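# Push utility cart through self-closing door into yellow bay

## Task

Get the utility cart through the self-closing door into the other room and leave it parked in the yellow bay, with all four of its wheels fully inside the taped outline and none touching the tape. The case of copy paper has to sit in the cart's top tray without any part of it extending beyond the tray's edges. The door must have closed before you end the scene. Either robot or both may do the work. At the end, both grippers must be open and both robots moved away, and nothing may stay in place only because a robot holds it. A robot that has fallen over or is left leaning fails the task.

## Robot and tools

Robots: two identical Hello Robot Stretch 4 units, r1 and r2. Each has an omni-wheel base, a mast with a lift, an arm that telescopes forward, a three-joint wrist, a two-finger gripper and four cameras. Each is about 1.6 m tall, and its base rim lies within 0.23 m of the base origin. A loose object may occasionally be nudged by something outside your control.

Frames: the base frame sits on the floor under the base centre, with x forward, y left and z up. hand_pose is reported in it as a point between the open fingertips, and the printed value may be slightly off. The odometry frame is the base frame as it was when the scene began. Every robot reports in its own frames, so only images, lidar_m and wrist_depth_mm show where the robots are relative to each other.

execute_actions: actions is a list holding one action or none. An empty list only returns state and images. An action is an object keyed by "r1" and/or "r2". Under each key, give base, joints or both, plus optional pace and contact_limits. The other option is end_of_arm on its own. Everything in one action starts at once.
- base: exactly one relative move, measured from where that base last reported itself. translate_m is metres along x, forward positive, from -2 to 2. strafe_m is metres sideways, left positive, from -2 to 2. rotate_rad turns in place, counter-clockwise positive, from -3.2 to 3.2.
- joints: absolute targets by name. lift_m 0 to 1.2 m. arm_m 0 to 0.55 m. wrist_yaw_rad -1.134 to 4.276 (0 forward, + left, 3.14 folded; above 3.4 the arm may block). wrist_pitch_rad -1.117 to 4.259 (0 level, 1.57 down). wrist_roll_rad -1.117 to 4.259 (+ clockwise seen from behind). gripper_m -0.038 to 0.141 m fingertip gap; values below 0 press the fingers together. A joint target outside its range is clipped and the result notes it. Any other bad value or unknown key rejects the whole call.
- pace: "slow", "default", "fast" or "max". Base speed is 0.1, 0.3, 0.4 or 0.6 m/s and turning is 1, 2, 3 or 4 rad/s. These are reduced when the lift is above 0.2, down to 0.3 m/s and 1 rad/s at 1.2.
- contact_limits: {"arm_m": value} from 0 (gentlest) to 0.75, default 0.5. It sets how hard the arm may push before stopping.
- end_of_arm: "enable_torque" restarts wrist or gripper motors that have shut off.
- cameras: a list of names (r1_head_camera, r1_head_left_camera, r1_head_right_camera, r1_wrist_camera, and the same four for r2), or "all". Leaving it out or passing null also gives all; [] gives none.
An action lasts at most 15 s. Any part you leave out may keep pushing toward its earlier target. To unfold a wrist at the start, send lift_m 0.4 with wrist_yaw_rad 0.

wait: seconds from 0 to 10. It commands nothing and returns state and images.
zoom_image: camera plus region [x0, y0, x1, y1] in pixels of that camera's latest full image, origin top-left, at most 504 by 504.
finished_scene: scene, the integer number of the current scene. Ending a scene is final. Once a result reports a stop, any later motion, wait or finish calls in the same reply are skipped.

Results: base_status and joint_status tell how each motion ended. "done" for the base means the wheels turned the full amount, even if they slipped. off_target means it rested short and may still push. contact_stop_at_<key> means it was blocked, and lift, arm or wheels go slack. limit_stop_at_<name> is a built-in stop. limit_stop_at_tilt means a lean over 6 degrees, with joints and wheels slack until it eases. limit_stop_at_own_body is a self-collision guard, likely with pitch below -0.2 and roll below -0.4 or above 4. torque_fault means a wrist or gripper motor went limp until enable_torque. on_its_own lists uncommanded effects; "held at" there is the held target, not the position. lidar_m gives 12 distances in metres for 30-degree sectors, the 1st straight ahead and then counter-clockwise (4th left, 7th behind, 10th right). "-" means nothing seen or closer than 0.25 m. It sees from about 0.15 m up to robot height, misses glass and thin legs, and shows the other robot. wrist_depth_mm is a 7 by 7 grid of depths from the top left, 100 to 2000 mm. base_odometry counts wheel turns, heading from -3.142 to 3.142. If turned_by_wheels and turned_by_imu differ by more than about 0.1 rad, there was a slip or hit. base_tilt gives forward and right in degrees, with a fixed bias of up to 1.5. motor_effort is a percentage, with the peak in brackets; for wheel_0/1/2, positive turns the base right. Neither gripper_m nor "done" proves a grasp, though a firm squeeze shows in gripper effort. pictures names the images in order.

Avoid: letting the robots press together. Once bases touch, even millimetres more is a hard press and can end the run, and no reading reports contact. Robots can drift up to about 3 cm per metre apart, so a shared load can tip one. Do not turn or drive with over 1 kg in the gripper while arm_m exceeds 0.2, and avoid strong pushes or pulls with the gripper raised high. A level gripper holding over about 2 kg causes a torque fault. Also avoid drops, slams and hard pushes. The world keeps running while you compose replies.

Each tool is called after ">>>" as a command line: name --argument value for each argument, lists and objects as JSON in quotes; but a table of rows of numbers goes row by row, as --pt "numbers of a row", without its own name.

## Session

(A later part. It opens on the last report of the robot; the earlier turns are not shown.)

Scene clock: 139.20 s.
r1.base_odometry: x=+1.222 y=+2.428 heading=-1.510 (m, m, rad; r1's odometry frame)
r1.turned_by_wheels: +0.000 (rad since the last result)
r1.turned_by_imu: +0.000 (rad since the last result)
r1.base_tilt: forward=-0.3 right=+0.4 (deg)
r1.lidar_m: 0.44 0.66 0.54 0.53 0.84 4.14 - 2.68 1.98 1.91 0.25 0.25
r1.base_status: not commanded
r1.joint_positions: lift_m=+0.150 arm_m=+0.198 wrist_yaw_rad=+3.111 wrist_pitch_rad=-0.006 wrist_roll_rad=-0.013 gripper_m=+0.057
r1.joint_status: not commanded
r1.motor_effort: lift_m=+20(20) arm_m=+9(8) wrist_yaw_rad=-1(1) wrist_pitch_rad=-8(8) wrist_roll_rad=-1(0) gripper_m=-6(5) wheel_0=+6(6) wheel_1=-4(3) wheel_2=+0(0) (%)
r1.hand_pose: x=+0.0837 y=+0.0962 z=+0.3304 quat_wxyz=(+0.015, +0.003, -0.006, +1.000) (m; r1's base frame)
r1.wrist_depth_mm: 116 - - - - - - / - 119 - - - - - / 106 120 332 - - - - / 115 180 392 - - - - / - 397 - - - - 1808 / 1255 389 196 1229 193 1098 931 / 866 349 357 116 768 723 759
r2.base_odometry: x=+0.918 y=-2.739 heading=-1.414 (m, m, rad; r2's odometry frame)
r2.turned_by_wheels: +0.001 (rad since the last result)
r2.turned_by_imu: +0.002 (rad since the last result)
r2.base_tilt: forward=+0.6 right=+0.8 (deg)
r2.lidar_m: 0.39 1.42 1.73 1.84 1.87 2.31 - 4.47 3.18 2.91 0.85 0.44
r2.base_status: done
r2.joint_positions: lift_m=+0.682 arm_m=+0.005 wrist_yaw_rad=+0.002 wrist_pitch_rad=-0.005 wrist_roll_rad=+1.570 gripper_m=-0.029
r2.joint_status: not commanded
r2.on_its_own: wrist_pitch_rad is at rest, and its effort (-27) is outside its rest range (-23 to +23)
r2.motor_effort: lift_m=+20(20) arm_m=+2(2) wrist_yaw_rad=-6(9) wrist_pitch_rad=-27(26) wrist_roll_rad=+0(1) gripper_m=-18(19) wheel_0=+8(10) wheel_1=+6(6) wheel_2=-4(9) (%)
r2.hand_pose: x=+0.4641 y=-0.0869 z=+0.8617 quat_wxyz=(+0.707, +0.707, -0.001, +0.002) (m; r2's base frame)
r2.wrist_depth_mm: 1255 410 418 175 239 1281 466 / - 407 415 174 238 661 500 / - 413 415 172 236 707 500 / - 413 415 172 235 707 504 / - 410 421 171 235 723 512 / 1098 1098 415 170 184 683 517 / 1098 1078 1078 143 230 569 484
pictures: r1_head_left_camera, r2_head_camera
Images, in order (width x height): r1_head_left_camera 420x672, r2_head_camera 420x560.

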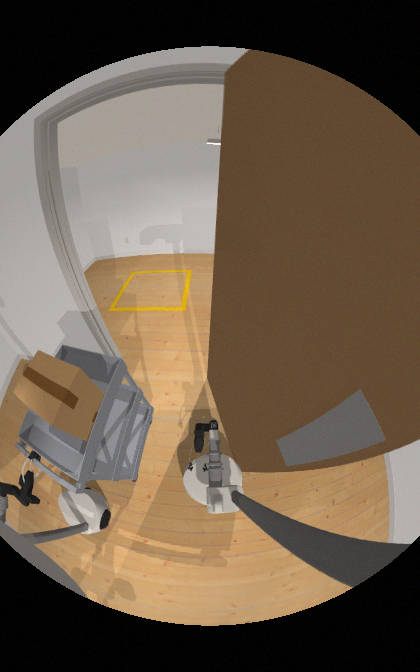

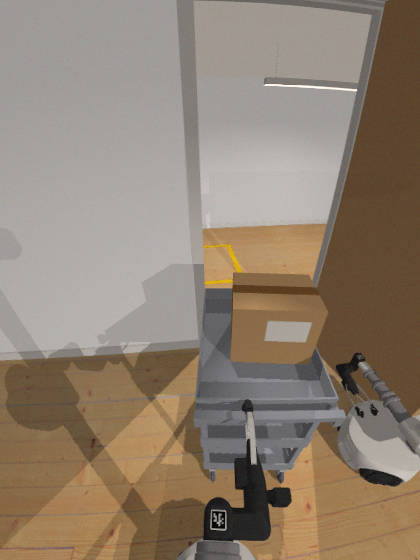

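>>> execute_actions --actions '[{"r2":{"base":{"translate_m":-0.75}}}]' --cameras '[]'

>>> execute_actions --actions '[{"r2":{"joints":{"gripper_m":0.13}}}]' --cameras '[]'

>>> execute_actions --actions '[{"r2":{"base":{"translate_m":-0.12}}}]' --cameras '[]'

>>> execute_actions --actions '[{"r2":{"base":{"strafe_m":0.42},"pace":"fast"}}]' --cameras '["r2_head_left_camera"]'

>>> execute_actions --actions '[{"r2":{"base":{"rotate_rad":3.2},"pace":"fast"}}]' --cameras '["r1_head_left_camera","r2_head_left_camera"]'

Scene clock: 150.83 s.
r1.base_odometry: x=+1.222 y=+2.428 heading=-1.510 (m, m, rad; r1's odometry frame)
r1.turned_by_wheels: +0.000 (rad since the last result)
r1.turned_by_imu: +0.000 (rad since the last result)
r1.base_tilt: forward=-0.6 right=+0.2 (deg)
r1.lidar_m: 0.44 1.33 1.37 0.71 0.73 0.97 - 2.68 2.00 1.91 0.25 0.25
r1.base_status: not commanded
r1.joint_positions: lift_m=+0.150 arm_m=+0.198 wrist_yaw_rad=+3.111 wrist_pitch_rad=-0.006 wrist_roll_rad=-0.013 gripper_m=+0.057
r1.joint_status: not commanded
r1.motor_effort: lift_m=+20(20) arm_m=+9(8) wrist_yaw_rad=+0(0) wrist_pitch_rad=-7(8) wrist_roll_rad=-1(1) gripper_m=-3(6) wheel_0=+6(6) wheel_1=-4(3) wheel_2=+0(1) (%)
r1.hand_pose: x=+0.0837 y=+0.0962 z=+0.3304 quat_wxyz=(+0.015, +0.003, -0.006, +1.000) (m; r1's base frame)
r1.wrist_depth_mm: 116 - - - - 1008 917 / - 119 - - - - - / 107 120 332 - - - 778 / 116 180 392 - - - - / - 397 - - - 1430 1098 / 1281 389 196 1229 193 1060 946 / 866 349 357 116 768 715 750
r2.base_odometry: x=+0.801 y=-1.999 heading=-1.414 (m, m, rad; r2's odometry frame)
r2.turned_by_wheels: +0.000 (rad since the last result)
r2.turned_by_imu: +0.002 (rad since the last result)
r2.base_tilt: forward=+0.6 right=+0.8 (deg)
r2.lidar_m: 0.36 2.16 1.89 1.71 1.75 2.18 3.68 3.73 3.26 3.01 3.04 0.45
r2.base_status: done
r2.joint_positions: lift_m=+0.682 arm_m=+0.005 wrist_yaw_rad=+0.004 wrist_pitch_rad=-0.004 wrist_roll_rad=+1.571 gripper_m=-0.029
r2.joint_status: not commanded
r2.on_its_own: wrist_yaw_rad is at rest, and its effort (-14) is outside its rest range (-13 to +13); wrist_pitch_rad is at rest, and its effort (-30) is outside its rest range (-23 to +23)
r2.motor_effort: lift_m=+22(22) arm_m=-1(2) wrist_yaw_rad=-14(24) wrist_pitch_rad=-30(30) wrist_roll_rad=-1(2) gripper_m=-18(23) wheel_0=-1(12) wheel_1=-2(11) wheel_2=+1(19) (%)
r2.hand_pose: x=+0.4650 y=-0.0862 z=+0.8611 quat_wxyz=(+0.707, +0.707, +0.000, +0.003) (m; r2's base frame)
r2.wrist_depth_mm: 1576 1576 1576 207 1336 1397 452 / 1863 452 455 198 271 1464 492 / - 442 445 251 259 668 504 / 1983 430 430 185 250 699 504 / 1863 415 421 179 240 715 508 / 1756 407 407 173 185 715 512 / 1808 1756 1756 144 224 615 517
pictures: none
No camera images: the call's "cameras" was empty. Leave "cameras" out to get every camera's image.

Scene clock: 153.23 s.
r1.base_odometry: x=+1.222 y=+2.428 heading=-1.510 (m, m, rad; r1's odometry frame)
r1.turned_by_wheels: +0.000 (rad since the last result)
r1.turned_by_imu: +0.000 (rad since the last result)
r1.base_tilt: forward=-0.5 right=+0.3 (deg)
r1.lidar_m: 0.43 1.31 1.36 0.70 0.72 0.97 - 2.67 1.98 1.92 0.25 0.25
r1.base_status: not commanded
r1.joint_positions: lift_m=+0.150 arm_m=+0.198 wrist_yaw_rad=+3.111 wrist_pitch_rad=-0.006 wrist_roll_rad=-0.013 gripper_m=+0.057
r1.joint_status: not commanded
r1.motor_effort: lift_m=+20(20) arm_m=+9(9) wrist_yaw_rad=+0(1) wrist_pitch_rad=-8(7) wrist_roll_rad=-1(0) gripper_m=-6(8) wheel_0=+6(6) wheel_1=-4(4) wheel_2=+0(1) (%)
r1.hand_pose: x=+0.0837 y=+0.0962 z=+0.3304 quat_wxyz=(+0.015, +0.003, -0.006, +1.000) (m; r1's base frame)
r1.wrist_depth_mm: 116 - - - - 1008 931 / - 119 - - - - - / 106 120 332 - - - 778 / 116 180 392 - - - - / - 397 - - - 1430 1098 / 1281 389 196 1229 193 1060 946 / 866 349 355 116 768 715 759
r2.base_odometry: x=+0.801 y=-1.999 heading=-1.415 (m, m, rad; r2's odometry frame)
r2.turned_by_wheels: +0.000 (rad since the last result)
r2.turned_by_imu: +0.000 (rad since the last result)
r2.base_tilt: forward=+0.6 right=+0.8 (deg)
r2.lidar_m: 0.38 2.16 1.89 1.73 1.75 2.19 3.68 3.72 3.31 3.00 3.02 0.46
r2.base_status: not commanded
r2.joint_positions: lift_m=+0.682 arm_m=+0.005 wrist_yaw_rad=+0.000 wrist_pitch_rad=-0.008 wrist_roll_rad=+1.571 gripper_m=+0.130
r2.joint_status: all done
r2.motor_effort: lift_m=+22(22) arm_m=-1(1) wrist_yaw_rad=-1(13) wrist_pitch_rad=-17(31) wrist_roll_rad=-2(2) gripper_m=-2(20) wheel_0=-1(1) wheel_1=-2(2) wheel_2=-3(3) (%)
r2.hand_pose: x=+0.4645 y=-0.0874 z=+0.8624 quat_wxyz=(+0.707, +0.707, -0.003, +0.003) (m; r2's base frame)
r2.wrist_depth_mm: 1576 1618 1618 283 1336 1397 462 / 1863 1756 466 272 282 1464 496 / - 449 455 204 270 676 508 / 1921 433 445 195 260 732 512 / 1863 427 430 189 251 723 512 / 1808 421 415 182 242 741 521 / 1661 1756 298 133 232 647 525
pictures: none
No camera images: the call's "cameras" was empty. Leave "cameras" out to get every camera's image.

Scene clock: 154.90 s.
r1.base_odometry: x=+1.222 y=+2.428 heading=-1.510 (m, m, rad; r1's odometry frame)
r1.turned_by_wheels: +0.000 (rad since the last result)
r1.turned_by_imu: +0.000 (rad since the last result)
r1.base_tilt: forward=-0.5 right=+0.4 (deg)
r1.lidar_m: 0.45 1.33 1.35 0.69 0.71 0.97 - 2.65 1.98 1.92 0.25 0.25
r1.base_status: not commanded
r1.joint_positions: lift_m=+0.150 arm_m=+0.198 wrist_yaw_rad=+3.111 wrist_pitch_rad=-0.006 wrist_roll_rad=-0.013 gripper_m=+0.057
r1.joint_status: not commanded
r1.motor_effort: lift_m=+20(20) arm_m=+8(9) wrist_yaw_rad=-1(1) wrist_pitch_rad=-7(8) wrist_roll_rad=+0(0) gripper_m=-6(3) wheel_0=+6(6) wheel_1=-4(3) wheel_2=+0(1) (%)
r1.hand_pose: x=+0.0837 y=+0.0962 z=+0.3304 quat_wxyz=(+0.015, +0.003, -0.006, +1.000) (m; r1's base frame)
r1.wrist_depth_mm: 116 - - - - 1008 931 / - 119 - - - - - / 107 120 332 - - 1808 778 / 116 179 392 - - - - / - 399 - - - 1499 1098 / 1281 387 196 1229 193 1078 946 / 866 349 357 116 768 723 750
r2.base_odometry: x=+0.783 y=-1.880 heading=-1.415 (m, m, rad; r2's odometry frame)
r2.turned_by_wheels: +0.000 (rad since the last result)
r2.turned_by_imu: +0.000 (rad since the last result)
r2.base_tilt: forward=+0.6 right=+0.8 (deg)
r2.lidar_m: 0.49 2.27 1.87 1.71 1.73 2.12 3.56 3.59 3.30 3.03 3.07 0.57
r2.base_status: done
r2.joint_positions: lift_m=+0.682 arm_m=+0.005 wrist_yaw_rad=+0.000 wrist_pitch_rad=-0.011 wrist_roll_rad=+1.570 gripper_m=+0.130
r2.joint_status: not commanded
r2.motor_effort: lift_m=+21(22) arm_m=+0(1) wrist_yaw_rad=-1(5) wrist_pitch_rad=-8(18) wrist_roll_rad=-2(2) gripper_m=+1(1) wheel_0=-4(5) wheel_1=-3(6) wheel_2=+1(4) (%)
r2.hand_pose: x=+0.4644 y=-0.0875 z=+0.8634 quat_wxyz=(+0.707, +0.707, -0.004, +0.004) (m; r2's base frame)
r2.wrist_depth_mm: 1661 1708 1661 410 442 455 439 / 1983 1921 1921 399 - 661 424 / - - 569 384 - 699 512 / - - 559 377 1008 723 517 / - - 549 362 976 732 525 / 1921 1921 535 349 353 661 521 / 1863 1863 1983 139 1983 707 521
pictures: none
No camera images: the call's "cameras" was empty. Leave "cameras" out to get every camera's image.

Scene clock: 157.13 s.
r1.base_odometry: x=+1.222 y=+2.428 heading=-1.510 (m, m, rad; r1's odometry frame)
r1.turned_by_wheels: +0.000 (rad since the last result)
r1.turned_by_imu: +0.000 (rad since the last result)
r1.base_tilt: forward=-0.3 right=+0.1 (deg)
r1.lidar_m: 0.41 1.31 1.37 0.70 0.72 0.98 - 2.67 1.98 1.92 0.25 0.25
r1.base_status: not commanded
r1.joint_positions: lift_m=+0.150 arm_m=+0.198 wrist_yaw_rad=+3.111 wrist_pitch_rad=-0.006 wrist_roll_rad=-0.013 gripper_m=+0.057
r1.joint_status: not commanded
r1.motor_effort: lift_m=+20(20) arm_m=+9(9) wrist_yaw_rad=-1(0) wrist_pitch_rad=-8(7) wrist_roll_rad=-1(0) gripper_m=-4(2) wheel_0=+6(6) wheel_1=-3(4) wheel_2=+0(1) (%)
r1.hand_pose: x=+0.0837 y=+0.0962 z=+0.3304 quat_wxyz=(+0.015, +0.003, -0.006, +1.000) (m; r1's base frame)
r1.wrist_depth_mm: 116 - - - - 1025 931 / - 119 - - - - 1808 / 107 120 332 - - - 788 / 116 180 392 - - - - / - 399 - - - 1576 1098 / 1281 389 196 1229 193 1078 946 / 866 349 357 116 768 715 759
r2.base_odometry: x=+1.198 y=-1.815 heading=-1.415 (m, m, rad; r2's odometry frame)
r2.turned_by_wheels: +0.000 (rad since the last result)
r2.turned_by_imu: +0.000 (rad since the last result)
r2.base_tilt: forward=+0.6 right=+0.7 (deg)
r2.lidar_m: 0.99 2.18 1.42 1.29 1.31 1.62 3.44 3.63 3.75 3.44 0.79 0.58
r2.base_status: done
r2.joint_positions: lift_m=+0.682 arm_m=+0.005 wrist_yaw_rad=+0.000 wrist_pitch_rad=-0.011 wrist_roll_rad=+1.570 gripper_m=+0.130
r2.joint_status: not commanded
r2.motor_effort: lift_m=+21(21) arm_m=-1(1) wrist_yaw_rad=-2(1) wrist_pitch_rad=-8(8) wrist_roll_rad=+0(2) gripper_m=-1(3) wheel_0=+1(14) wheel_1=-1(13) wheel_2=+0(6) (%)
r2.hand_pose: x=+0.4644 y=-0.0874 z=+0.8634 quat_wxyz=(+0.707, +0.707, -0.004, +0.004) (m; r2's base frame)
r2.wrist_depth_mm: - - 554 375 991 676 433 / - - 715 484 - 723 544 / - - - 798 991 820 931 / 1863 1983 - - - 1618 1098 / 1921 1863 1921 1983 1983 1618 1138 / 1808 1808 1863 1921 1921 1464 1138 / 1808 1756 1808 138 1808 1576 1160
pictures: r2_head_left_camera
Images, in order (width x height): r2_head_left_camera 420x672.

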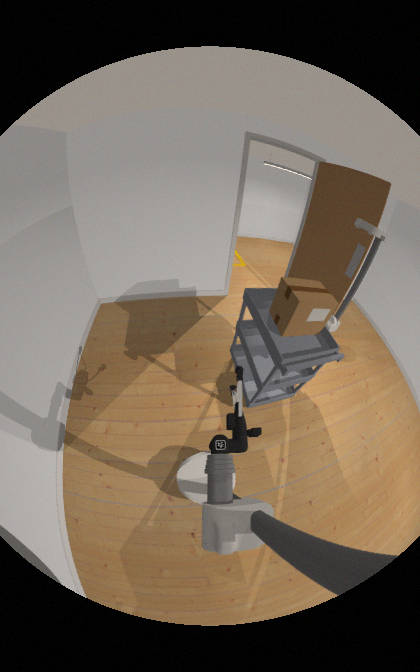

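Scene clock: 159.67 s.
r1.base_odometry: x=+1.222 y=+2.428 heading=-1.510 (m, m, rad; r1's odometry frame)
r1.turned_by_wheels: +0.000 (rad since the last result)
r1.turned_by_imu: +0.000 (rad since the last result)
r1.base_tilt: forward=-0.3 right=+0.3 (deg)
r1.lidar_m: 0.42 1.31 1.35 0.70 0.72 0.97 - 2.66 1.98 1.92 0.25 0.25
r1.base_status: not commanded
r1.joint_positions: lift_m=+0.150 arm_m=+0.198 wrist_yaw_rad=+3.111 wrist_pitch_rad=-0.006 wrist_roll_rad=-0.013 gripper_m=+0.057
r1.joint_status: not commanded
r1.motor_effort: lift_m=+20(20) arm_m=+9(8) wrist_yaw_rad=+0(1) wrist_pitch_rad=-7(7) wrist_roll_rad=-1(0) gripper_m=-5(2) wheel_0=+6(6) wheel_1=-4(4) wheel_2=+0(0) (%)
r1.hand_pose: x=+0.0837 y=+0.0962 z=+0.3304 quat_wxyz=(+0.015, +0.003, -0.006, +1.000) (m; r1's base frame)
r1.wrist_depth_mm: 116 - - - - 1008 931 / - 119 - - - - - / 107 120 332 - - - 778 / 115 179 392 - - - - / - 397 - - - 1537 1118 / 1255 389 196 1229 193 1078 946 / 866 349 357 117 768 715 759
r2.base_odometry: x=+1.198 y=-1.815 heading=+1.784 (m, m, rad; r2's odometry frame)
r2.turned_by_wheels: +3.200 (rad since the last result)
r2.turned_by_imu: +3.173 (rad since the last result)
r2.base_tilt: forward=+0.6 right=+0.8 (deg)
r2.lidar_m: 3.56 3.67 3.72 3.45 0.74 0.61 1.09 2.11 1.41 1.28 1.31 1.67
r2.base_status: done
r2.joint_positions: lift_m=+0.682 arm_m=+0.005 wrist_yaw_rad=+0.000 wrist_pitch_rad=-0.011 wrist_roll_rad=+1.570 gripper_m=+0.130
r2.joint_status: not commanded
r2.motor_effort: lift_m=+21(21) arm_m=-1(1) wrist_yaw_rad=-2(3) wrist_pitch_rad=-8(8) wrist_roll_rad=-2(1) gripper_m=-2(0) wheel_0=-2(11) wheel_1=-2(9) wheel_2=-1(12) (%)
r2.hand_pose: x=+0.4645 y=-0.0873 z=+0.8635 quat_wxyz=(+0.707, +0.707, -0.004, +0.004) (m; r2's base frame)
r2.wrist_depth_mm: 1808 1863 1863 1921 1983 1537 1078 / - - - - - 1661 1098 / - - - - - 1618 1098 / - - - - - 1618 1098 / - - - - - 1661 1138 / - - - - - 1430 1118 / - - - 139 - 1576 1160
pictures: r1_head_left_camera, r2_head_left_camera
Images, in order (width x height): r1_head_left_camera 420x672, r2_head_left_camera 420x672.

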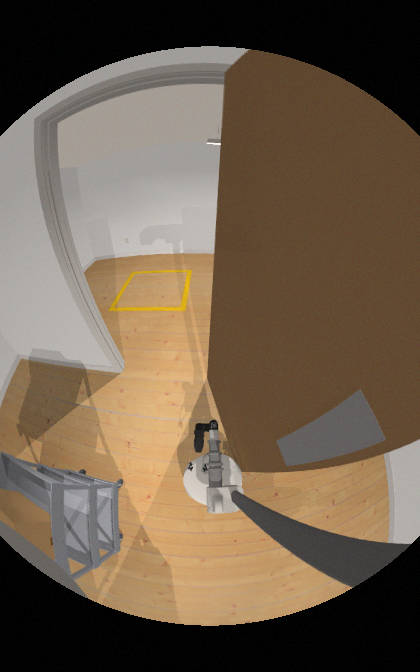

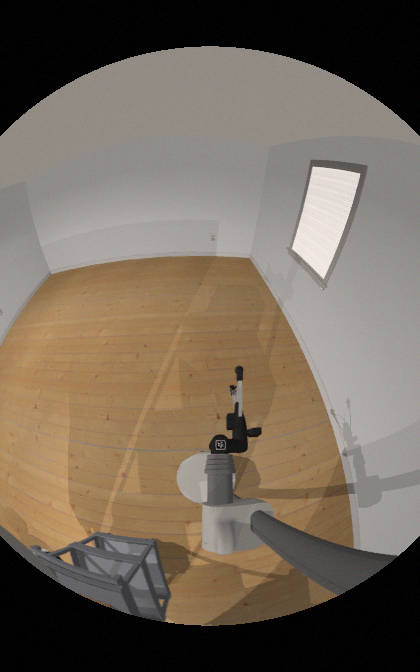

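>>> execute_actions --actions '[{"r2":{"base":{"rotate_rad":0.115},"joints":{"lift_m":0.665},"pace":"fast"}}]' --cameras '[]'

>>> execute_actions --actions '[{"r2":{"base":{"translate_m":-1.72},"pace":"fast"}}]' --cameras '["r2_head_left_camera"]'

Scene clock: 164.33 s.
r1.base_odometry: x=+1.222 y=+2.428 heading=-1.510 (m, m, rad; r1's odometry frame)
r1.turned_by_wheels: +0.000 (rad since the last result)
r1.turned_by_imu: +0.000 (rad since the last result)
r1.base_tilt: forward=-0.6 right=+0.4 (deg)
r1.lidar_m: 0.42 1.31 1.38 0.70 0.72 0.99 - 2.66 2.00 1.93 0.25 0.25
r1.base_status: not commanded
r1.joint_positions: lift_m=+0.150 arm_m=+0.198 wrist_yaw_rad=+3.111 wrist_pitch_rad=-0.006 wrist_roll_rad=-0.013 gripper_m=+0.057
r1.joint_status: not commanded
r1.motor_effort: lift_m=+20(20) arm_m=+9(9) wrist_yaw_rad=-1(1) wrist_pitch_rad=-7(8) wrist_roll_rad=+0(0) gripper_m=-5(4) wheel_0=+6(6) wheel_1=-4(3) wheel_2=+0(0) (%)
r1.hand_pose: x=+0.0837 y=+0.0962 z=+0.3304 quat_wxyz=(+0.015, +0.003, -0.006, +1.000) (m; r1's base frame)
r1.wrist_depth_mm: 116 - - - - 1025 917 / - 119 - - - - - / 107 120 332 - - - 778 / 116 180 392 - - - - / - 397 - - - 1537 1078 / 1255 389 196 1229 193 1060 931 / 866 349 359 116 768 715 759
r2.base_odometry: x=+1.198 y=-1.815 heading=+1.899 (m, m, rad; r2's odometry frame)
r2.turned_by_wheels: +0.115 (rad since the last result)
r2.turned_by_imu: +0.114 (rad since the last result)
r2.base_tilt: forward=+0.6 right=+0.8 (deg)
r2.lidar_m: 3.61 3.77 3.59 3.44 0.63 0.61 2.18 1.87 1.36 1.28 1.35 1.85
r2.base_status: done
r2.joint_positions: lift_m=+0.665 arm_m=+0.005 wrist_yaw_rad=+0.000 wrist_pitch_rad=-0.011 wrist_roll_rad=+1.570 gripper_m=+0.130
r2.joint_status: all done
r2.motor_effort: lift_m=+18(19) arm_m=-1(1) wrist_yaw_rad=-1(1) wrist_pitch_rad=-8(8) wrist_roll_rad=-2(1) gripper_m=-2(1) wheel_0=-3(7) wheel_1=-3(9) wheel_2=-1(9) (%)
r2.hand_pose: x=+0.4645 y=-0.0874 z=+0.8467 quat_wxyz=(+0.707, +0.707, -0.004, +0.004) (m; r2's base frame)
r2.wrist_depth_mm: - - - - - 1576 1060 / - - - - - 1576 1060 / - - - - - 1576 1078 / - - - - - 1576 1098 / - - - - - 1576 1098 / - - - - - 1397 1118 / - - - 138 - 1499 1118
pictures: none
No camera images: the call's "cameras" was empty. Leave "cameras" out to get every camera's image.

Scene clock: 169.97 s.
r1.base_odometry: x=+1.222 y=+2.428 heading=-1.510 (m, m, rad; r1's odometry frame)
r1.turned_by_wheels: +0.000 (rad since the last result)
r1.turned_by_imu: +0.000 (rad since the last result)
r1.base_tilt: forward=-0.6 right=+0.2 (deg)
r1.lidar_m: 0.44 1.31 1.35 0.71 0.74 0.96 - 2.68 1.99 1.91 0.25 0.25
r1.base_status: not commanded
r1.joint_positions: lift_m=+0.150 arm_m=+0.198 wrist_yaw_rad=+3.111 wrist_pitch_rad=-0.006 wrist_roll_rad=-0.013 gripper_m=+0.057
r1.joint_status: not commanded
r1.motor_effort: lift_m=+20(20) arm_m=+9(9) wrist_yaw_rad=+0(0) wrist_pitch_rad=-8(8) wrist_roll_rad=-1(0) gripper_m=-7(4) wheel_0=+6(6) wheel_1=-4(3) wheel_2=+1(0) (%)
r1.hand_pose: x=+0.0837 y=+0.0962 z=+0.3304 quat_wxyz=(+0.015, +0.003, -0.006, +1.000) (m; r1's base frame)
r1.wrist_depth_mm: 116 - - - - 1025 917 / - 119 - - - - - / 107 119 332 - - - 778 / 116 180 394 - - - - / - 399 - - - 1537 1098 / 1281 392 196 1205 194 1078 946 / 866 349 357 116 768 715 750
r2.base_odometry: x=+1.751 y=-3.443 heading=+1.898 (m, m, rad; r2's odometry frame)
r2.turned_by_wheels: -0.001 (rad since the last result)
r2.turned_by_imu: -0.001 (rad since the last result)
r2.base_tilt: forward=+0.6 right=+0.9 (deg)
r2.lidar_m: 5.02 0.71 0.81 1.39 0.70 0.49 0.48 0.48 0.68 1.29 1.36 1.86
r2.base_status: done
r2.joint_positions: lift_m=+0.665 arm_m=+0.005 wrist_yaw_rad=+0.000 wrist_pitch_rad=-0.011 wrist_roll_rad=+1.570 gripper_m=+0.130
r2.joint_status: not commanded
r2.motor_effort: lift_m=+18(18) arm_m=-1(0) wrist_yaw_rad=-1(1) wrist_pitch_rad=-8(8) wrist_roll_rad=-2(0) gripper_m=+0(1) wheel_0=-3(6) wheel_1=-3(7) wheel_2=-1(11) (%)
r2.hand_pose: x=+0.4645 y=-0.0874 z=+0.8466 quat_wxyz=(+0.707, +0.707, -0.004, +0.004) (m; r2's base frame)
r2.wrist_depth_mm: - - - - - 1576 1060 / - - - - - 1537 1118 / - - - - - 1537 1078 / - - - - - 1537 1098 / - - - - - 1618 1118 / - - - - - 1464 1098 / - - - 138 - 1537 1118
pictures: r2_head_left_camera
Images, in order (width x height): r2_head_left_camera 420x672.

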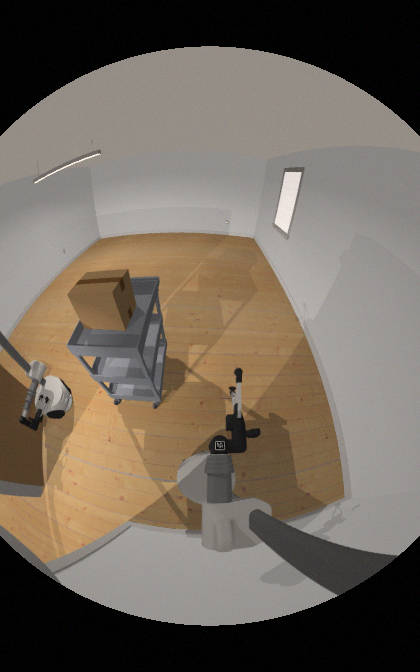

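>>> execute_actions --actions '[{"r2":{"base":{"strafe_m":0.69},"pace":"fast"}}]' --cameras '["r2_head_camera","r2_wrist_camera"]'

Scene clock: 174.43 s.
r1.base_odometry: x=+1.222 y=+2.428 heading=-1.510 (m, m, rad; r1's odometry frame)
r1.turned_by_wheels: +0.000 (rad since the last result)
r1.turned_by_imu: +0.000 (rad since the last result)
r1.base_tilt: forward=-0.6 right=+0.2 (deg)
r1.lidar_m: 0.43 1.31 0.73 0.68 0.72 0.99 - 2.68 1.98 1.92 0.25 0.25
r1.base_status: not commanded
r1.joint_positions: lift_m=+0.150 arm_m=+0.198 wrist_yaw_rad=+3.111 wrist_pitch_rad=-0.006 wrist_roll_rad=-0.013 gripper_m=+0.057
r1.joint_status: not commanded
r1.motor_effort: lift_m=+20(20) arm_m=+9(9) wrist_yaw_rad=-1(0) wrist_pitch_rad=-7(8) wrist_roll_rad=+0(0) gripper_m=-2(6) wheel_0=+6(6) wheel_1=-4(3) wheel_2=+0(0) (%)
r1.hand_pose: x=+0.0837 y=+0.0962 z=+0.3304 quat_wxyz=(+0.015, +0.003, -0.006, +1.000) (m; r1's base frame)
r1.wrist_depth_mm: 116 - - - - 1008 931 / - 119 - - - - - / 107 120 332 - - - 778 / 115 179 394 - - - - / - 397 - - - 1537 1098 / 1281 389 196 1229 193 1060 931 / 866 349 357 116 768 715 750
r2.base_odometry: x=+1.098 y=-3.665 heading=+1.898 (m, m, rad; r2's odometry frame)
r2.turned_by_wheels: +0.000 (rad since the last result)
r2.turned_by_imu: +0.000 (rad since the last result)
r2.base_tilt: forward=+0.6 right=+0.8 (deg)
r2.lidar_m: 0.56 3.91 0.72 0.70 0.89 3.56 0.48 0.50 0.71 1.89 2.07 0.60
r2.base_status: done
r2.joint_positions: lift_m=+0.665 arm_m=+0.005 wrist_yaw_rad=+0.000 wrist_pitch_rad=-0.011 wrist_roll_rad=+1.570 gripper_m=+0.130
r2.joint_status: not commanded
r2.motor_effort: lift_m=+18(18) arm_m=-1(1) wrist_yaw_rad=-1(1) wrist_pitch_rad=-7(8) wrist_roll_rad=-2(1) gripper_m=+0(1) wheel_0=+0(14) wheel_1=-2(13) wheel_2=+0(0) (%)
r2.hand_pose: x=+0.4645 y=-0.0874 z=+0.8466 quat_wxyz=(+0.707, +0.707, -0.004, +0.004) (m; r2's base frame)
r2.wrist_depth_mm: - - - - - 1464 1025 / - - - 362 - 530 389 / - - - 355 - 654 484 / - - 535 351 960 707 496 / - 521 525 347 946 707 500 / - 521 517 342 349 634 500 / - 517 525 139 - 634 508
pictures: r2_head_camera, r2_wrist_camera
Images, in order (width x height): r2_head_camera 420x560, r2_wrist_camera 616x392.

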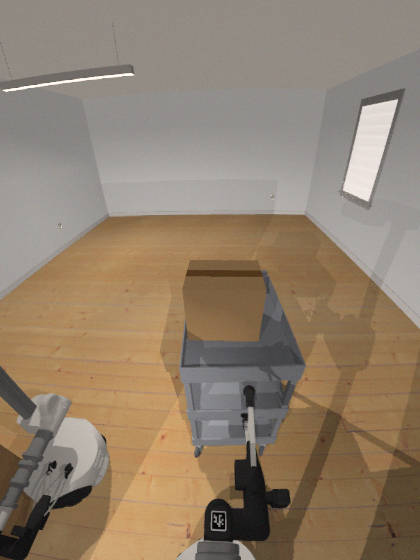

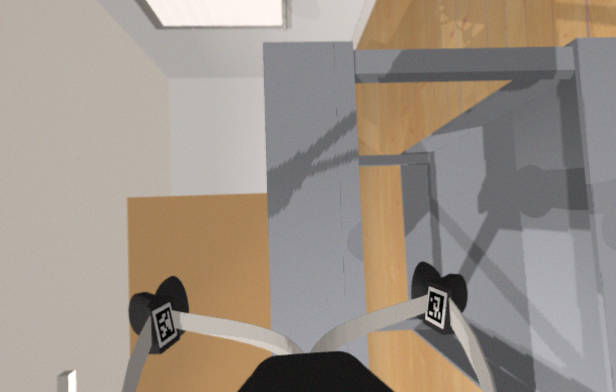

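>>> execute_actions --actions '[{"r2":{"base":{"translate_m":0.14},"joints":{"lift_m":0.652,"gripper_m":0.141},"pace":"slow"}}]' --cameras '["r2_wrist_camera"]'

>>> execute_actions --actions '[{"r2":{"joints":{"gripper_m":0.03}}}]' --cameras '["r2_wrist_camera"]'

>>> execute_actions --actions '[{"r2":{"base":{"strafe_m":0.25},"pace":"slow"}}]' --cameras '["r2_head_left_camera","r2_wrist_camera"]'

Scene clock: 181.83 s.
r1.base_odometry: x=+1.222 y=+2.428 heading=-1.510 (m, m, rad; r1's odometry frame)
r1.turned_by_wheels: +0.000 (rad since the last result)
r1.turned_by_imu: +0.000 (rad since the last result)
r1.base_tilt: forward=-0.6 right=+0.2 (deg)
r1.lidar_m: 0.43 1.31 0.68 0.70 0.72 0.99 - 2.68 1.97 1.91 0.25 0.25
r1.base_status: not commanded
r1.joint_positions: lift_m=+0.150 arm_m=+0.198 wrist_yaw_rad=+3.111 wrist_pitch_rad=-0.006 wrist_roll_rad=-0.013 gripper_m=+0.057
r1.joint_status: not commanded
r1.motor_effort: lift_m=+20(20) arm_m=+9(8) wrist_yaw_rad=-1(0) wrist_pitch_rad=-8(8) wrist_roll_rad=-1(0) gripper_m=-5(2) wheel_0=+6(6) wheel_1=-3(3) wheel_2=+0(0) (%)
r1.hand_pose: x=+0.0837 y=+0.0962 z=+0.3304 quat_wxyz=(+0.015, +0.003, -0.006, +1.000) (m; r1's base frame)
r1.wrist_depth_mm: 116 - - - - 1008 917 / - 119 - - - - - / 107 120 332 - - - 778 / 116 180 392 - - - - / - 397 - - - 1576 1098 / 1255 389 196 1229 193 1078 946 / 866 349 359 116 768 715 759
r2.base_odometry: x=+1.053 y=-3.533 heading=+1.898 (m, m, rad; r2's odometry frame)
r2.turned_by_wheels: +0.000 (rad since the last result)
r2.turned_by_imu: +0.001 (rad since the last result)
r2.base_tilt: forward=+0.6 right=+0.8 (deg)
r2.lidar_m: 0.42 0.44 0.68 0.70 0.92 3.74 0.61 0.65 0.91 1.97 2.07 0.45
r2.base_status: done
r2.joint_positions: lift_m=+0.652 arm_m=+0.005 wrist_yaw_rad=+0.000 wrist_pitch_rad=-0.011 wrist_roll_rad=+1.570 gripper_m=+0.141
r2.joint_status: all done
r2.motor_effort: lift_m=+17(16) arm_m=-1(1) wrist_yaw_rad=+0(2) wrist_pitch_rad=-9(8) wrist_roll_rad=-1(1) gripper_m=-2(1) wheel_0=+5(7) wheel_1=+2(7) wheel_2=-3(3) (%)
r2.hand_pose: x=+0.4645 y=-0.0874 z=+0.8337 quat_wxyz=(+0.707, +0.707, -0.004, +0.004) (m; r2's base frame)
r2.wrist_depth_mm: - - - 222 - 1464 1008 / - - - 219 - 1499 436 / - - - 216 842 640 473 / - 387 387 214 842 683 477 / - 379 389 211 820 683 484 / - 211 207 208 210 580 484 / - 384 384 130 788 640 488
pictures: r2_wrist_camera
Images, in order (width x height): r2_wrist_camera 616x392.

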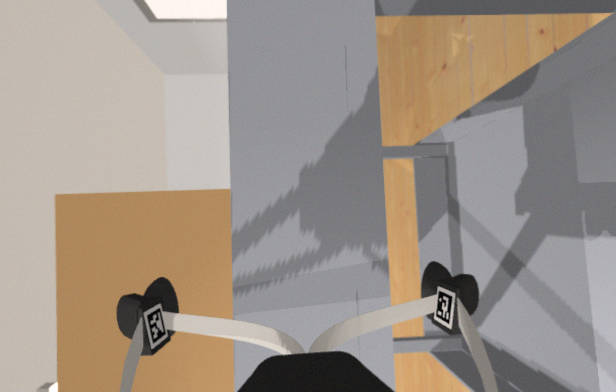

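Scene clock: 183.93 s.
r1.base_odometry: x=+1.222 y=+2.428 heading=-1.510 (m, m, rad; r1's odometry frame)
r1.turned_by_wheels: +0.000 (rad since the last result)
r1.turned_by_imu: +0.000 (rad since the last result)
r1.base_tilt: forward=-0.4 right=+0.3 (deg)
r1.lidar_m: 0.45 1.32 0.68 0.70 0.72 0.96 - 2.68 1.99 1.90 0.25 0.25
r1.base_status: not commanded
r1.joint_positions: lift_m=+0.150 arm_m=+0.198 wrist_yaw_rad=+3.111 wrist_pitch_rad=-0.006 wrist_roll_rad=-0.013 gripper_m=+0.057
r1.joint_status: not commanded
r1.motor_effort: lift_m=+20(20) arm_m=+8(9) wrist_yaw_rad=+0(0) wrist_pitch_rad=-7(8) wrist_roll_rad=+0(0) gripper_m=-3(5) wheel_0=+6(6) wheel_1=-4(4) wheel_2=+0(0) (%)
r1.hand_pose: x=+0.0837 y=+0.0962 z=+0.3304 quat_wxyz=(+0.015, +0.003, -0.006, +1.000) (m; r1's base frame)
r1.wrist_depth_mm: 116 - - - - 1008 931 / - 119 - - - - - / 107 120 332 - - - 778 / 115 180 392 - - - - / - 399 - - - 1537 1078 / 1281 389 196 1229 193 1078 931 / 878 349 357 116 768 723 750
r2.base_odometry: x=+1.053 y=-3.533 heading=+1.899 (m, m, rad; r2's odometry frame)
r2.turned_by_wheels: +0.000 (rad since the last result)
r2.turned_by_imu: +0.000 (rad since the last result)
r2.base_tilt: forward=+0.7 right=+0.8 (deg)
r2.lidar_m: 0.41 0.43 0.68 0.68 0.92 3.74 0.63 0.65 0.88 1.99 2.07 0.42
r2.base_status: not commanded
r2.joint_positions: lift_m=+0.652 arm_m=+0.005 wrist_yaw_rad=+0.005 wrist_pitch_rad=+0.001 wrist_roll_rad=+1.571 gripper_m=+0.031
r2.joint_status: all done
r2.on_its_own: wrist_yaw_rad is at rest, and its effort (-16) is outside its rest range (-13 to +13); wrist_pitch_rad is at rest, and its effort (-43) is outside its rest range (-23 to +23)
r2.motor_effort: lift_m=+24(23) arm_m=-1(1) wrist_yaw_rad=-16(16) wrist_pitch_rad=-43(45) wrist_roll_rad=-1(3) gripper_m=-29(25) wheel_0=+4(5) wheel_1=+2(2) wheel_2=+1(3) (%)
r2.hand_pose: x=+0.4649 y=-0.0859 z=+0.8297 quat_wxyz=(+0.707, +0.707, +0.002, +0.002) (m; r2's base frame)
r2.wrist_depth_mm: - - 211 212 - 1366 387 / - - 209 210 - 1397 439 / - - 207 208 842 634 459 / - 379 204 206 831 640 459 / 368 375 202 204 831 647 462 / 370 368 198 201 202 580 466 / 368 368 196 198 - 597 473
pictures: r2_wrist_camera
Images, in order (width x height): r2_wrist_camera 616x392.

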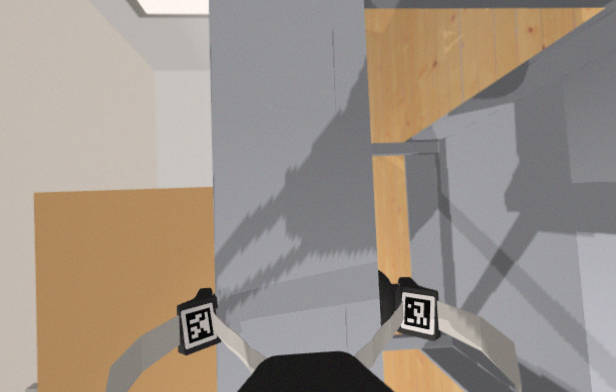

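Scene clock: 187.57 s.
r1.base_odometry: x=+1.222 y=+2.428 heading=-1.510 (m, m, rad; r1's odometry frame)
r1.turned_by_wheels: +0.000 (rad since the last result)
r1.turned_by_imu: +0.000 (rad since the last result)
r1.base_tilt: forward=-0.5 right=+0.2 (deg)
r1.lidar_m: 0.42 0.55 0.46 0.54 0.51 0.96 - 2.65 1.98 1.92 0.25 0.25
r1.base_status: not commanded
r1.joint_positions: lift_m=+0.150 arm_m=+0.198 wrist_yaw_rad=+3.111 wrist_pitch_rad=-0.006 wrist_roll_rad=-0.013 gripper_m=+0.057
r1.joint_status: not commanded
r1.motor_effort: lift_m=+20(20) arm_m=+9(8) wrist_yaw_rad=-1(0) wrist_pitch_rad=-8(8) wrist_roll_rad=-1(1) gripper_m=-5(2) wheel_0=+6(6) wheel_1=-4(4) wheel_2=+0(0) (%)
r1.hand_pose: x=+0.0837 y=+0.0962 z=+0.3304 quat_wxyz=(+0.015, +0.003, -0.006, +1.000) (m; r1's base frame)
r1.wrist_depth_mm: 116 - - - - 960 878 / - 119 - - - - 530 / 107 120 332 - - - 535 / 116 179 392 - - - - / - 399 - - - 1576 854 / 1255 389 196 1205 193 1008 530 / 878 349 357 117 759 715 549
r2.base_odometry: x=+0.816 y=-3.613 heading=+1.898 (m, m, rad; r2's odometry frame)
r2.turned_by_wheels: -0.001 (rad since the last result)
r2.turned_by_imu: -0.002 (rad since the last result)
r2.base_tilt: forward=+0.6 right=+0.8 (deg)
r2.lidar_m: 0.43 0.61 0.45 0.45 0.69 0.77 3.66 0.70 0.90 2.23 2.31 0.42
r2.base_status: done
r2.joint_positions: lift_m=+0.652 arm_m=+0.005 wrist_yaw_rad=-0.010 wrist_pitch_rad=-0.001 wrist_roll_rad=+1.567 gripper_m=+0.031
r2.joint_status: not commanded
r2.on_its_own: wrist_yaw_rad is at rest, and its effort (+27) is outside its rest range (-13 to +13); wrist_pitch_rad is at rest, and its effort (-37) is outside its rest range (-23 to +23)
r2.motor_effort: lift_m=+23(23) arm_m=-1(1) wrist_yaw_rad=+27(27) wrist_pitch_rad=-37(43) wrist_roll_rad=+7(7) gripper_m=-28(28) wheel_0=-10(10) wheel_1=+0(7) wheel_2=-2(1) (%)
r2.hand_pose: x=+0.4636 y=-0.0902 z=+0.8304 quat_wxyz=(+0.708, +0.706, -0.004, -0.003) (m; r2's base frame)
r2.wrist_depth_mm: - - 158 160 164 603 459 / - - 166 167 173 647 459 / 340 343 174 175 788 647 462 / 357 366 182 183 820 647 466 / - 384 192 191 778 654 469 / - 404 196 202 200 559 469 / - 421 436 206 - 1576 452
pictures: r2_head_left_camera, r2_wrist_camera
Images, in order (width x height): r2_head_left_camera 420x672, r2_wrist_camera 616x392.

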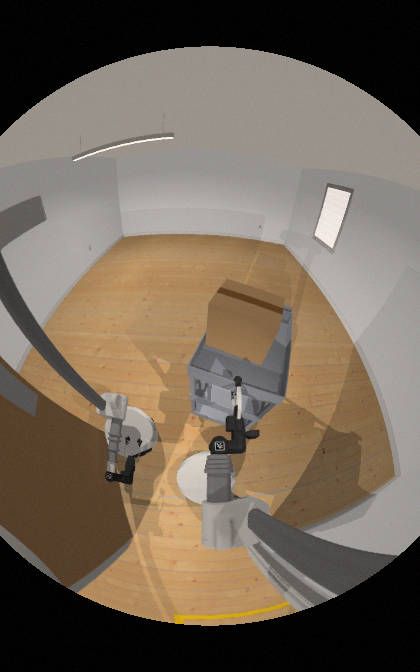

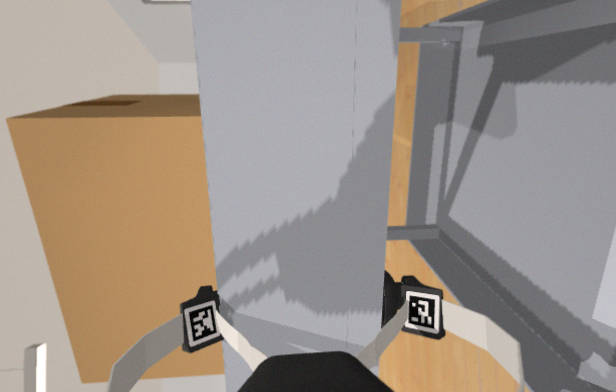

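>>> execute_actions --actions '[{"r2":{"base":{"translate_m":-0.4},"joints":{"lift_m":0.643},"pace":"slow"}}]' --cameras '[]'

>>> execute_actions --actions '[{"r2":{"base":{"strafe_m":0.22},"pace":"slow"}}]' --cameras '["r2_head_left_camera"]'

>>> execute_actions --actions '[{"r2":{"base":{"translate_m":-0.4},"pace":"slow"}}]' --cameras '["r2_head_left_camera","r1_head_left_camera"]'

Scene clock: 196.50 s.
r1.base_odometry: x=+1.222 y=+2.428 heading=-1.510 (m, m, rad; r1's odometry frame)
r1.turned_by_wheels: +0.000 (rad since the last result)
r1.turned_by_imu: +0.000 (rad since the last result)
r1.base_tilt: forward=-0.4 right=+0.2 (deg)
r1.lidar_m: 0.43 0.71 0.45 0.45 0.49 4.14 - 2.67 1.97 1.91 0.25 0.25
r1.base_status: not commanded
r1.joint_positions: lift_m=+0.150 arm_m=+0.198 wrist_yaw_rad=+3.111 wrist_pitch_rad=-0.006 wrist_roll_rad=-0.013 gripper_m=+0.057
r1.joint_status: not commanded
r1.motor_effort: lift_m=+20(20) arm_m=+9(9) wrist_yaw_rad=+1(0) wrist_pitch_rad=-7(8) wrist_roll_rad=-1(0) gripper_m=-4(4) wheel_0=+6(6) wheel_1=-4(4) wheel_2=+0(0) (%)
r1.hand_pose: x=+0.0837 y=+0.0962 z=+0.3304 quat_wxyz=(+0.015, +0.003, -0.006, +1.000) (m; r1's base frame)
r1.wrist_depth_mm: 116 - - - - - - / - 119 - - - - 492 / 107 120 332 - - - 574 / 116 180 392 - - - - / - 397 - - - 1983 1921 / 1281 389 196 1229 193 931 512 / 866 349 357 116 768 683 715
r2.base_odometry: x=+0.945 y=-3.992 heading=+1.898 (m, m, rad; r2's odometry frame)
r2.turned_by_wheels: +0.000 (rad since the last result)
r2.turned_by_imu: +0.002 (rad since the last result)
r2.base_tilt: forward=+0.6 right=+0.8 (deg)
r2.lidar_m: 0.42 0.46 0.57 0.58 0.58 3.31 3.21 0.47 0.40 0.93 2.32 0.44
r2.base_status: done
r2.joint_positions: lift_m=+0.643 arm_m=+0.005 wrist_yaw_rad=+0.006 wrist_pitch_rad=-0.009 wrist_roll_rad=+1.571 gripper_m=+0.031
r2.joint_status: all done
r2.on_its_own: wrist_yaw_rad is at rest, and its effort (-19) is outside its rest range (-13 to +13)
r2.motor_effort: lift_m=+17(24) arm_m=-1(1) wrist_yaw_rad=-19(27) wrist_pitch_rad=-14(36) wrist_roll_rad=-5(9) gripper_m=-27(32) wheel_0=-1(16) wheel_1=-2(8) wheel_2=+6(10) (%)
r2.hand_pose: x=+0.4650 y=-0.0856 z=+0.8242 quat_wxyz=(+0.707, +0.707, -0.001, +0.006) (m; r2's base frame)
r2.wrist_depth_mm: - - 190 192 - 1499 427 / - - 193 193 - 609 459 / - - 193 195 809 640 459 / 368 366 195 196 820 654 466 / 370 375 196 198 820 661 466 / 379 379 196 199 200 585 473 / - 382 198 199 - 569 473
pictures: none
No camera images: the call's "cameras" was empty. Leave "cameras" out to get every camera's image.

Scene clock: 199.83 s.
r1.base_odometry: x=+1.222 y=+2.428 heading=-1.510 (m, m, rad; r1's odometry frame)
r1.turned_by_wheels: +0.000 (rad since the last result)
r1.turned_by_imu: +0.000 (rad since the last result)
r1.base_tilt: forward=-0.5 right=+0.4 (deg)
r1.lidar_m: 0.43 0.58 0.29 0.29 0.40 4.15 - 2.68 1.98 1.92 0.25 0.25
r1.base_status: not commanded
r1.joint_positions: lift_m=+0.150 arm_m=+0.198 wrist_yaw_rad=+3.111 wrist_pitch_rad=-0.006 wrist_roll_rad=-0.013 gripper_m=+0.057
r1.joint_status: not commanded
r1.motor_effort: lift_m=+20(20) arm_m=+8(8) wrist_yaw_rad=+0(1) wrist_pitch_rad=-8(8) wrist_roll_rad=+0(0) gripper_m=-7(5) wheel_0=+6(6) wheel_1=-4(4) wheel_2=+0(0) (%)
r1.hand_pose: x=+0.0837 y=+0.0962 z=+0.3304 quat_wxyz=(+0.015, +0.003, -0.006, +1.000) (m; r1's base frame)
r1.wrist_depth_mm: 116 - - - - - - / - 119 - - - 683 286 / 107 120 334 - - - 569 / 115 179 389 - - - - / - 397 - - - 1983 1863 / 1255 389 196 1229 193 931 627 / 878 349 357 117 768 473 389
r2.base_odometry: x=+0.737 y=-4.062 heading=+1.897 (m, m, rad; r2's odometry frame)
r2.turned_by_wheels: -0.001 (rad since the last result)
r2.turned_by_imu: -0.002 (rad since the last result)
r2.base_tilt: forward=+0.6 right=+0.8 (deg)
r2.lidar_m: 0.43 0.40 0.43 0.36 0.36 3.30 3.22 3.30 0.57 0.92 2.55 0.41
r2.base_status: done
r2.joint_positions: lift_m=+0.643 arm_m=+0.005 wrist_yaw_rad=-0.013 wrist_pitch_rad=-0.010 wrist_roll_rad=+1.567 gripper_m=+0.031
r2.joint_status: not commanded
r2.on_its_own: wrist_yaw_rad is at rest, and its effort (+37) is outside its rest range (-13 to +13)
r2.motor_effort: lift_m=+19(19) arm_m=-1(1) wrist_yaw_rad=+37(38) wrist_pitch_rad=-13(14) wrist_roll_rad=+10(10) gripper_m=-27(26) wheel_0=-8(11) wheel_1=+1(5) wheel_2=-3(7) (%)
r2.hand_pose: x=+0.4633 y=-0.0911 z=+0.8241 quat_wxyz=(+0.709, +0.706, -0.008, -0.001) (m; r2's base frame)
r2.wrist_depth_mm: - - 152 154 691 615 459 / - - 160 161 759 640 455 / 334 343 168 170 768 647 459 / 364 364 178 179 820 654 466 / - 387 188 189 831 654 473 / - 410 194 200 196 554 473 / - 424 208 205 - 1464 445
pictures: r2_head_left_camera
Images, in order (width x height): r2_head_left_camera 420x672.

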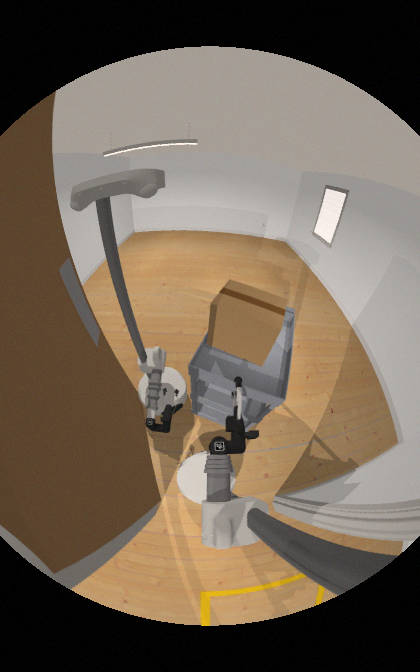

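Scene clock: 205.10 s.
r1.base_odometry: x=+1.222 y=+2.428 heading=-1.510 (m, m, rad; r1's odometry frame)
r1.turned_by_wheels: +0.000 (rad since the last result)
r1.turned_by_imu: +0.000 (rad since the last result)
r1.base_tilt: forward=-0.5 right=+0.2 (deg)
r1.lidar_m: 0.43 0.30 0.25 0.25 2.97 4.14 - 2.65 1.99 1.91 0.25 0.25
r1.base_status: not commanded
r1.joint_positions: lift_m=+0.150 arm_m=+0.198 wrist_yaw_rad=+3.111 wrist_pitch_rad=-0.006 wrist_roll_rad=-0.013 gripper_m=+0.057
r1.joint_status: not commanded
r1.motor_effort: lift_m=+20(20) arm_m=+9(9) wrist_yaw_rad=+1(1) wrist_pitch_rad=-8(8) wrist_roll_rad=+0(0) gripper_m=-8(3) wheel_0=+6(6) wheel_1=-4(4) wheel_2=+0(0) (%)
r1.hand_pose: x=+0.0837 y=+0.0962 z=+0.3304 quat_wxyz=(+0.015, +0.003, -0.006, +1.000) (m; r1's base frame)
r1.wrist_depth_mm: 116 - - - - 214 - / - 119 - - - 230 - / 107 120 332 - - 236 - / 116 180 392 - - 240 - / - 397 - - - 243 1921 / 1255 389 196 1229 193 243 1042 / 866 349 357 117 768 226 759
r2.base_odometry: x=+0.865 y=-4.441 heading=+1.897 (m, m, rad; r2's odometry frame)
r2.turned_by_wheels: +0.000 (rad since the last result)
r2.turned_by_imu: +0.002 (rad since the last result)
r2.base_tilt: forward=+0.6 right=+0.8 (deg)
r2.lidar_m: 0.38 0.43 0.35 0.34 2.37 2.89 2.77 2.89 2.55 0.50 0.53 0.45
r2.base_status: done
r2.joint_positions: lift_m=+0.643 arm_m=+0.005 wrist_yaw_rad=+0.006 wrist_pitch_rad=-0.009 wrist_roll_rad=+1.573 gripper_m=+0.031
r2.joint_status: not commanded
r2.on_its_own: wrist_yaw_rad is at rest, and its effort (-19) is outside its rest range (-13 to +13)
r2.motor_effort: lift_m=+19(19) arm_m=-1(1) wrist_yaw_rad=-19(35) wrist_pitch_rad=-14(14) wrist_roll_rad=-6(6) gripper_m=-27(29) wheel_0=-2(11) wheel_1=-3(9) wheel_2=+7(12) (%)
r2.hand_pose: x=+0.4650 y=-0.0855 z=+0.8240 quat_wxyz=(+0.706, +0.708, -0.001, +0.006) (m; r2's base frame)
r2.wrist_depth_mm: - - 201 204 - 1499 960 / - - 200 203 - 627 445 / - - 199 202 820 634 466 / - 370 199 201 831 654 459 / 373 377 199 200 809 661 466 / 373 375 196 199 200 591 469 / 373 375 196 197 - 569 477
pictures: r1_head_left_camera, r2_head_left_camera
Images, in order (width x height): r1_head_left_camera 420x672, r2_head_left_camera 420x672.

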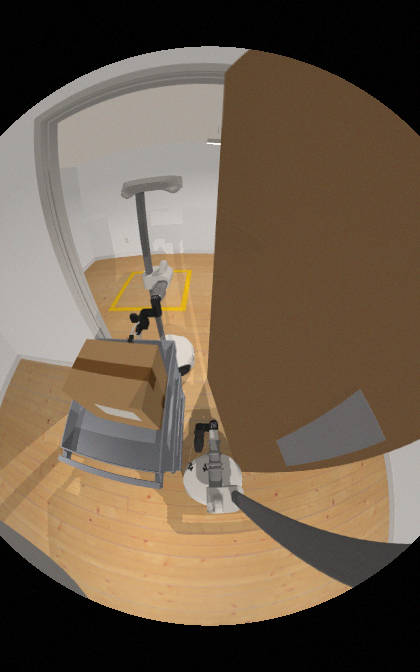

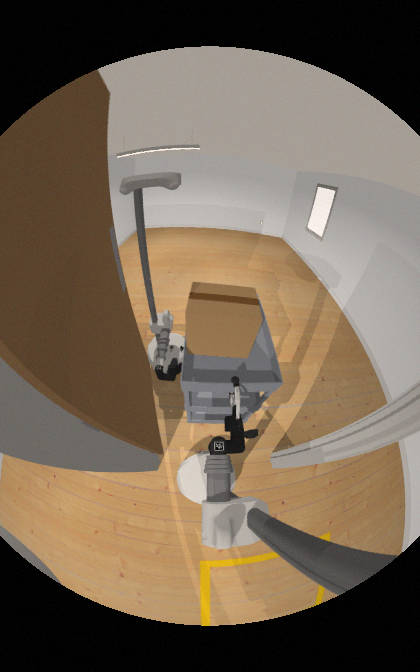

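>>> execute_actions --actions '[{"r1":{"joints":{"arm_m":0.03}},"r2":{"base":{"strafe_m":-0.07},"pace":"slow"}}]' --cameras '[]'

>>> execute_actions --actions '[{"r2":{"base":{"translate_m":-0.35},"pace":"slow"}}]' --cameras '["r2_head_left_camera","r1_head_left_camera"]'

Scene clock: 209.87 s.
r1.base_odometry: x=+1.222 y=+2.428 heading=-1.510 (m, m, rad; r1's odometry frame)
r1.turned_by_wheels: +0.000 (rad since the last result)
r1.turned_by_imu: +0.000 (rad since the last result)
r1.base_tilt: forward=-0.4 right=+0.3 (deg)
r1.lidar_m: 0.41 0.34 0.25 0.25 2.95 4.13 - 2.68 1.99 1.92 0.25 0.25
r1.base_status: not commanded
r1.joint_positions: lift_m=+0.150 arm_m=+0.032 wrist_yaw_rad=+3.111 wrist_pitch_rad=-0.006 wrist_roll_rad=-0.013 gripper_m=+0.057
r1.joint_status: all done
r1.motor_effort: lift_m=+20(20) arm_m=-8(10) wrist_yaw_rad=-1(0) wrist_pitch_rad=-7(8) wrist_roll_rad=+0(0) gripper_m=-7(7) wheel_0=+6(6) wheel_1=-4(4) wheel_2=+0(0) (%)
r1.hand_pose: x=-0.0833 y=+0.0961 z=+0.3304 quat_wxyz=(+0.015, +0.003, -0.006, +1.000) (m; r1's base frame)
r1.wrist_depth_mm: - 165 - - - - - / - 160 - - - - - / - 131 237 - - - - / 109 163 - - - - - / 237 - - - - - 1921 / 1042 1281 196 1229 193 1098 1042 / 525 809 820 116 820 715 750
r2.base_odometry: x=+0.931 y=-4.418 heading=+1.898 (m, m, rad; r2's odometry frame)
r2.turned_by_wheels: +0.001 (rad since the last result)
r2.turned_by_imu: +0.002 (rad since the last result)
r2.base_tilt: forward=+0.6 right=+0.8 (deg)
r2.lidar_m: 0.41 0.41 0.43 0.42 2.45 2.91 2.79 2.89 2.47 0.46 0.48 0.45
r2.base_status: done
r2.joint_positions: lift_m=+0.643 arm_m=+0.005 wrist_yaw_rad=+0.008 wrist_pitch_rad=-0.009 wrist_roll_rad=+1.573 gripper_m=+0.031
r2.joint_status: not commanded
r2.on_its_own: wrist_yaw_rad is at rest, and its effort (-23) is outside its rest range (-13 to +13)
r2.motor_effort: lift_m=+19(19) arm_m=-1(1) wrist_yaw_rad=-23(36) wrist_pitch_rad=-15(15) wrist_roll_rad=-8(8) gripper_m=-26(26) wheel_0=+8(13) wheel_1=-3(7) wheel_2=+3(1) (%)
r2.hand_pose: x=+0.4651 y=-0.0852 z=+0.8239 quat_wxyz=(+0.706, +0.708, +0.000, +0.006) (m; r2's base frame)
r2.wrist_depth_mm: - - 218 220 - 1430 960 / - - 214 216 - 1576 430 / - - 211 211 - 615 459 / - - 207 208 - 634 462 / 373 373 202 204 820 654 466 / 368 375 196 199 200 585 469 / 368 366 193 196 778 640 473
pictures: none
No camera images: the call's "cameras" was empty. Leave "cameras" out to get every camera's image.

Scene clock: 214.63 s.
r1.base_odometry: x=+1.222 y=+2.428 heading=-1.510 (m, m, rad; r1's odometry frame)
r1.turned_by_wheels: +0.000 (rad since the last result)
r1.turned_by_imu: +0.000 (rad since the last result)
r1.base_tilt: forward=-0.6 right=+0.1 (deg)
r1.lidar_m: 0.45 0.42 0.51 2.84 2.99 4.14 - 2.68 1.98 1.91 0.25 0.25
r1.base_status: not commanded
r1.joint_positions: lift_m=+0.150 arm_m=+0.032 wrist_yaw_rad=+3.111 wrist_pitch_rad=-0.006 wrist_roll_rad=-0.013 gripper_m=+0.057
r1.joint_status: not commanded
r1.motor_effort: lift_m=+20(20) arm_m=-8(8) wrist_yaw_rad=-1(1) wrist_pitch_rad=-7(7) wrist_roll_rad=+0(1) gripper_m=-3(6) wheel_0=+6(6) wheel_1=-4(4) wheel_2=+1(0) (%)
r1.hand_pose: x=-0.0833 y=+0.0961 z=+0.3304 quat_wxyz=(+0.015, +0.003, -0.006, +1.000) (m; r1's base frame)
r1.wrist_depth_mm: - 165 - - - - - / - 160 - - - - - / - 131 238 - - - - / 109 163 - - - - - / 237 - - - - - 1921 / 1042 1255 196 1229 193 1098 1042 / 525 809 820 116 820 715 759
r2.base_odometry: x=+1.043 y=-4.750 heading=+1.898 (m, m, rad; r2's odometry frame)
r2.turned_by_wheels: +0.000 (rad since the last result)
r2.turned_by_imu: +0.001 (rad since the last result)
r2.base_tilt: forward=+0.6 right=+0.8 (deg)
r2.lidar_m: 0.40 0.41 0.58 1.45 2.44 2.55 2.42 2.53 2.49 1.51 0.61 0.45
r2.base_status: done
r2.joint_positions: lift_m=+0.643 arm_m=+0.005 wrist_yaw_rad=+0.002 wrist_pitch_rad=-0.008 wrist_roll_rad=+1.573 gripper_m=+0.031
r2.joint_status: not commanded
r2.motor_effort: lift_m=+19(19) arm_m=-1(1) wrist_yaw_rad=-6(30) wrist_pitch_rad=-17(17) wrist_roll_rad=-7(8) gripper_m=-27(30) wheel_0=-5(6) wheel_1=-3(5) wheel_2=+4(9) (%)
r2.hand_pose: x=+0.4646 y=-0.0869 z=+0.8237 quat_wxyz=(+0.706, +0.708, -0.002, +0.004) (m; r2's base frame)
r2.wrist_depth_mm: - - 224 224 - 1336 368 / - - 220 219 - 1499 424 / - - 213 213 - 603 455 / - - 209 208 831 654 459 / 377 377 204 204 820 647 466 / 370 370 197 200 199 591 469 / 366 366 193 195 750 634 480
pictures: r1_head_left_camera, r2_head_left_camera
Images, in order (width x height): r1_head_left_camera 420x672, r2_head_left_camera 420x672.

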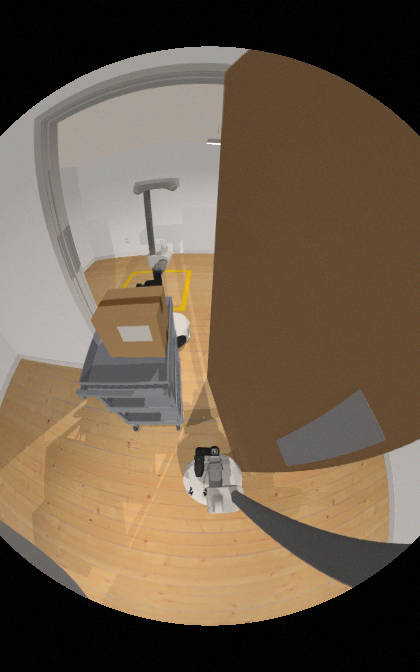

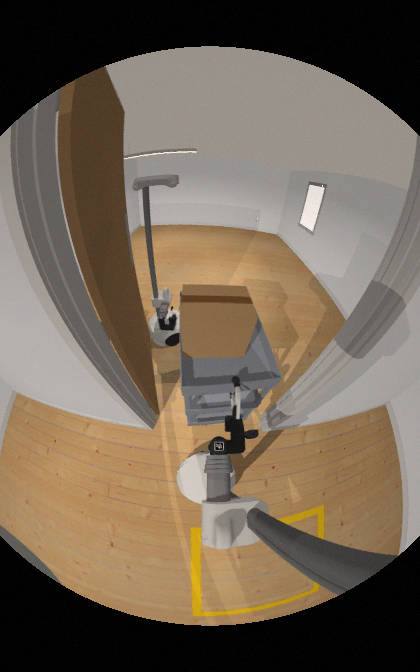

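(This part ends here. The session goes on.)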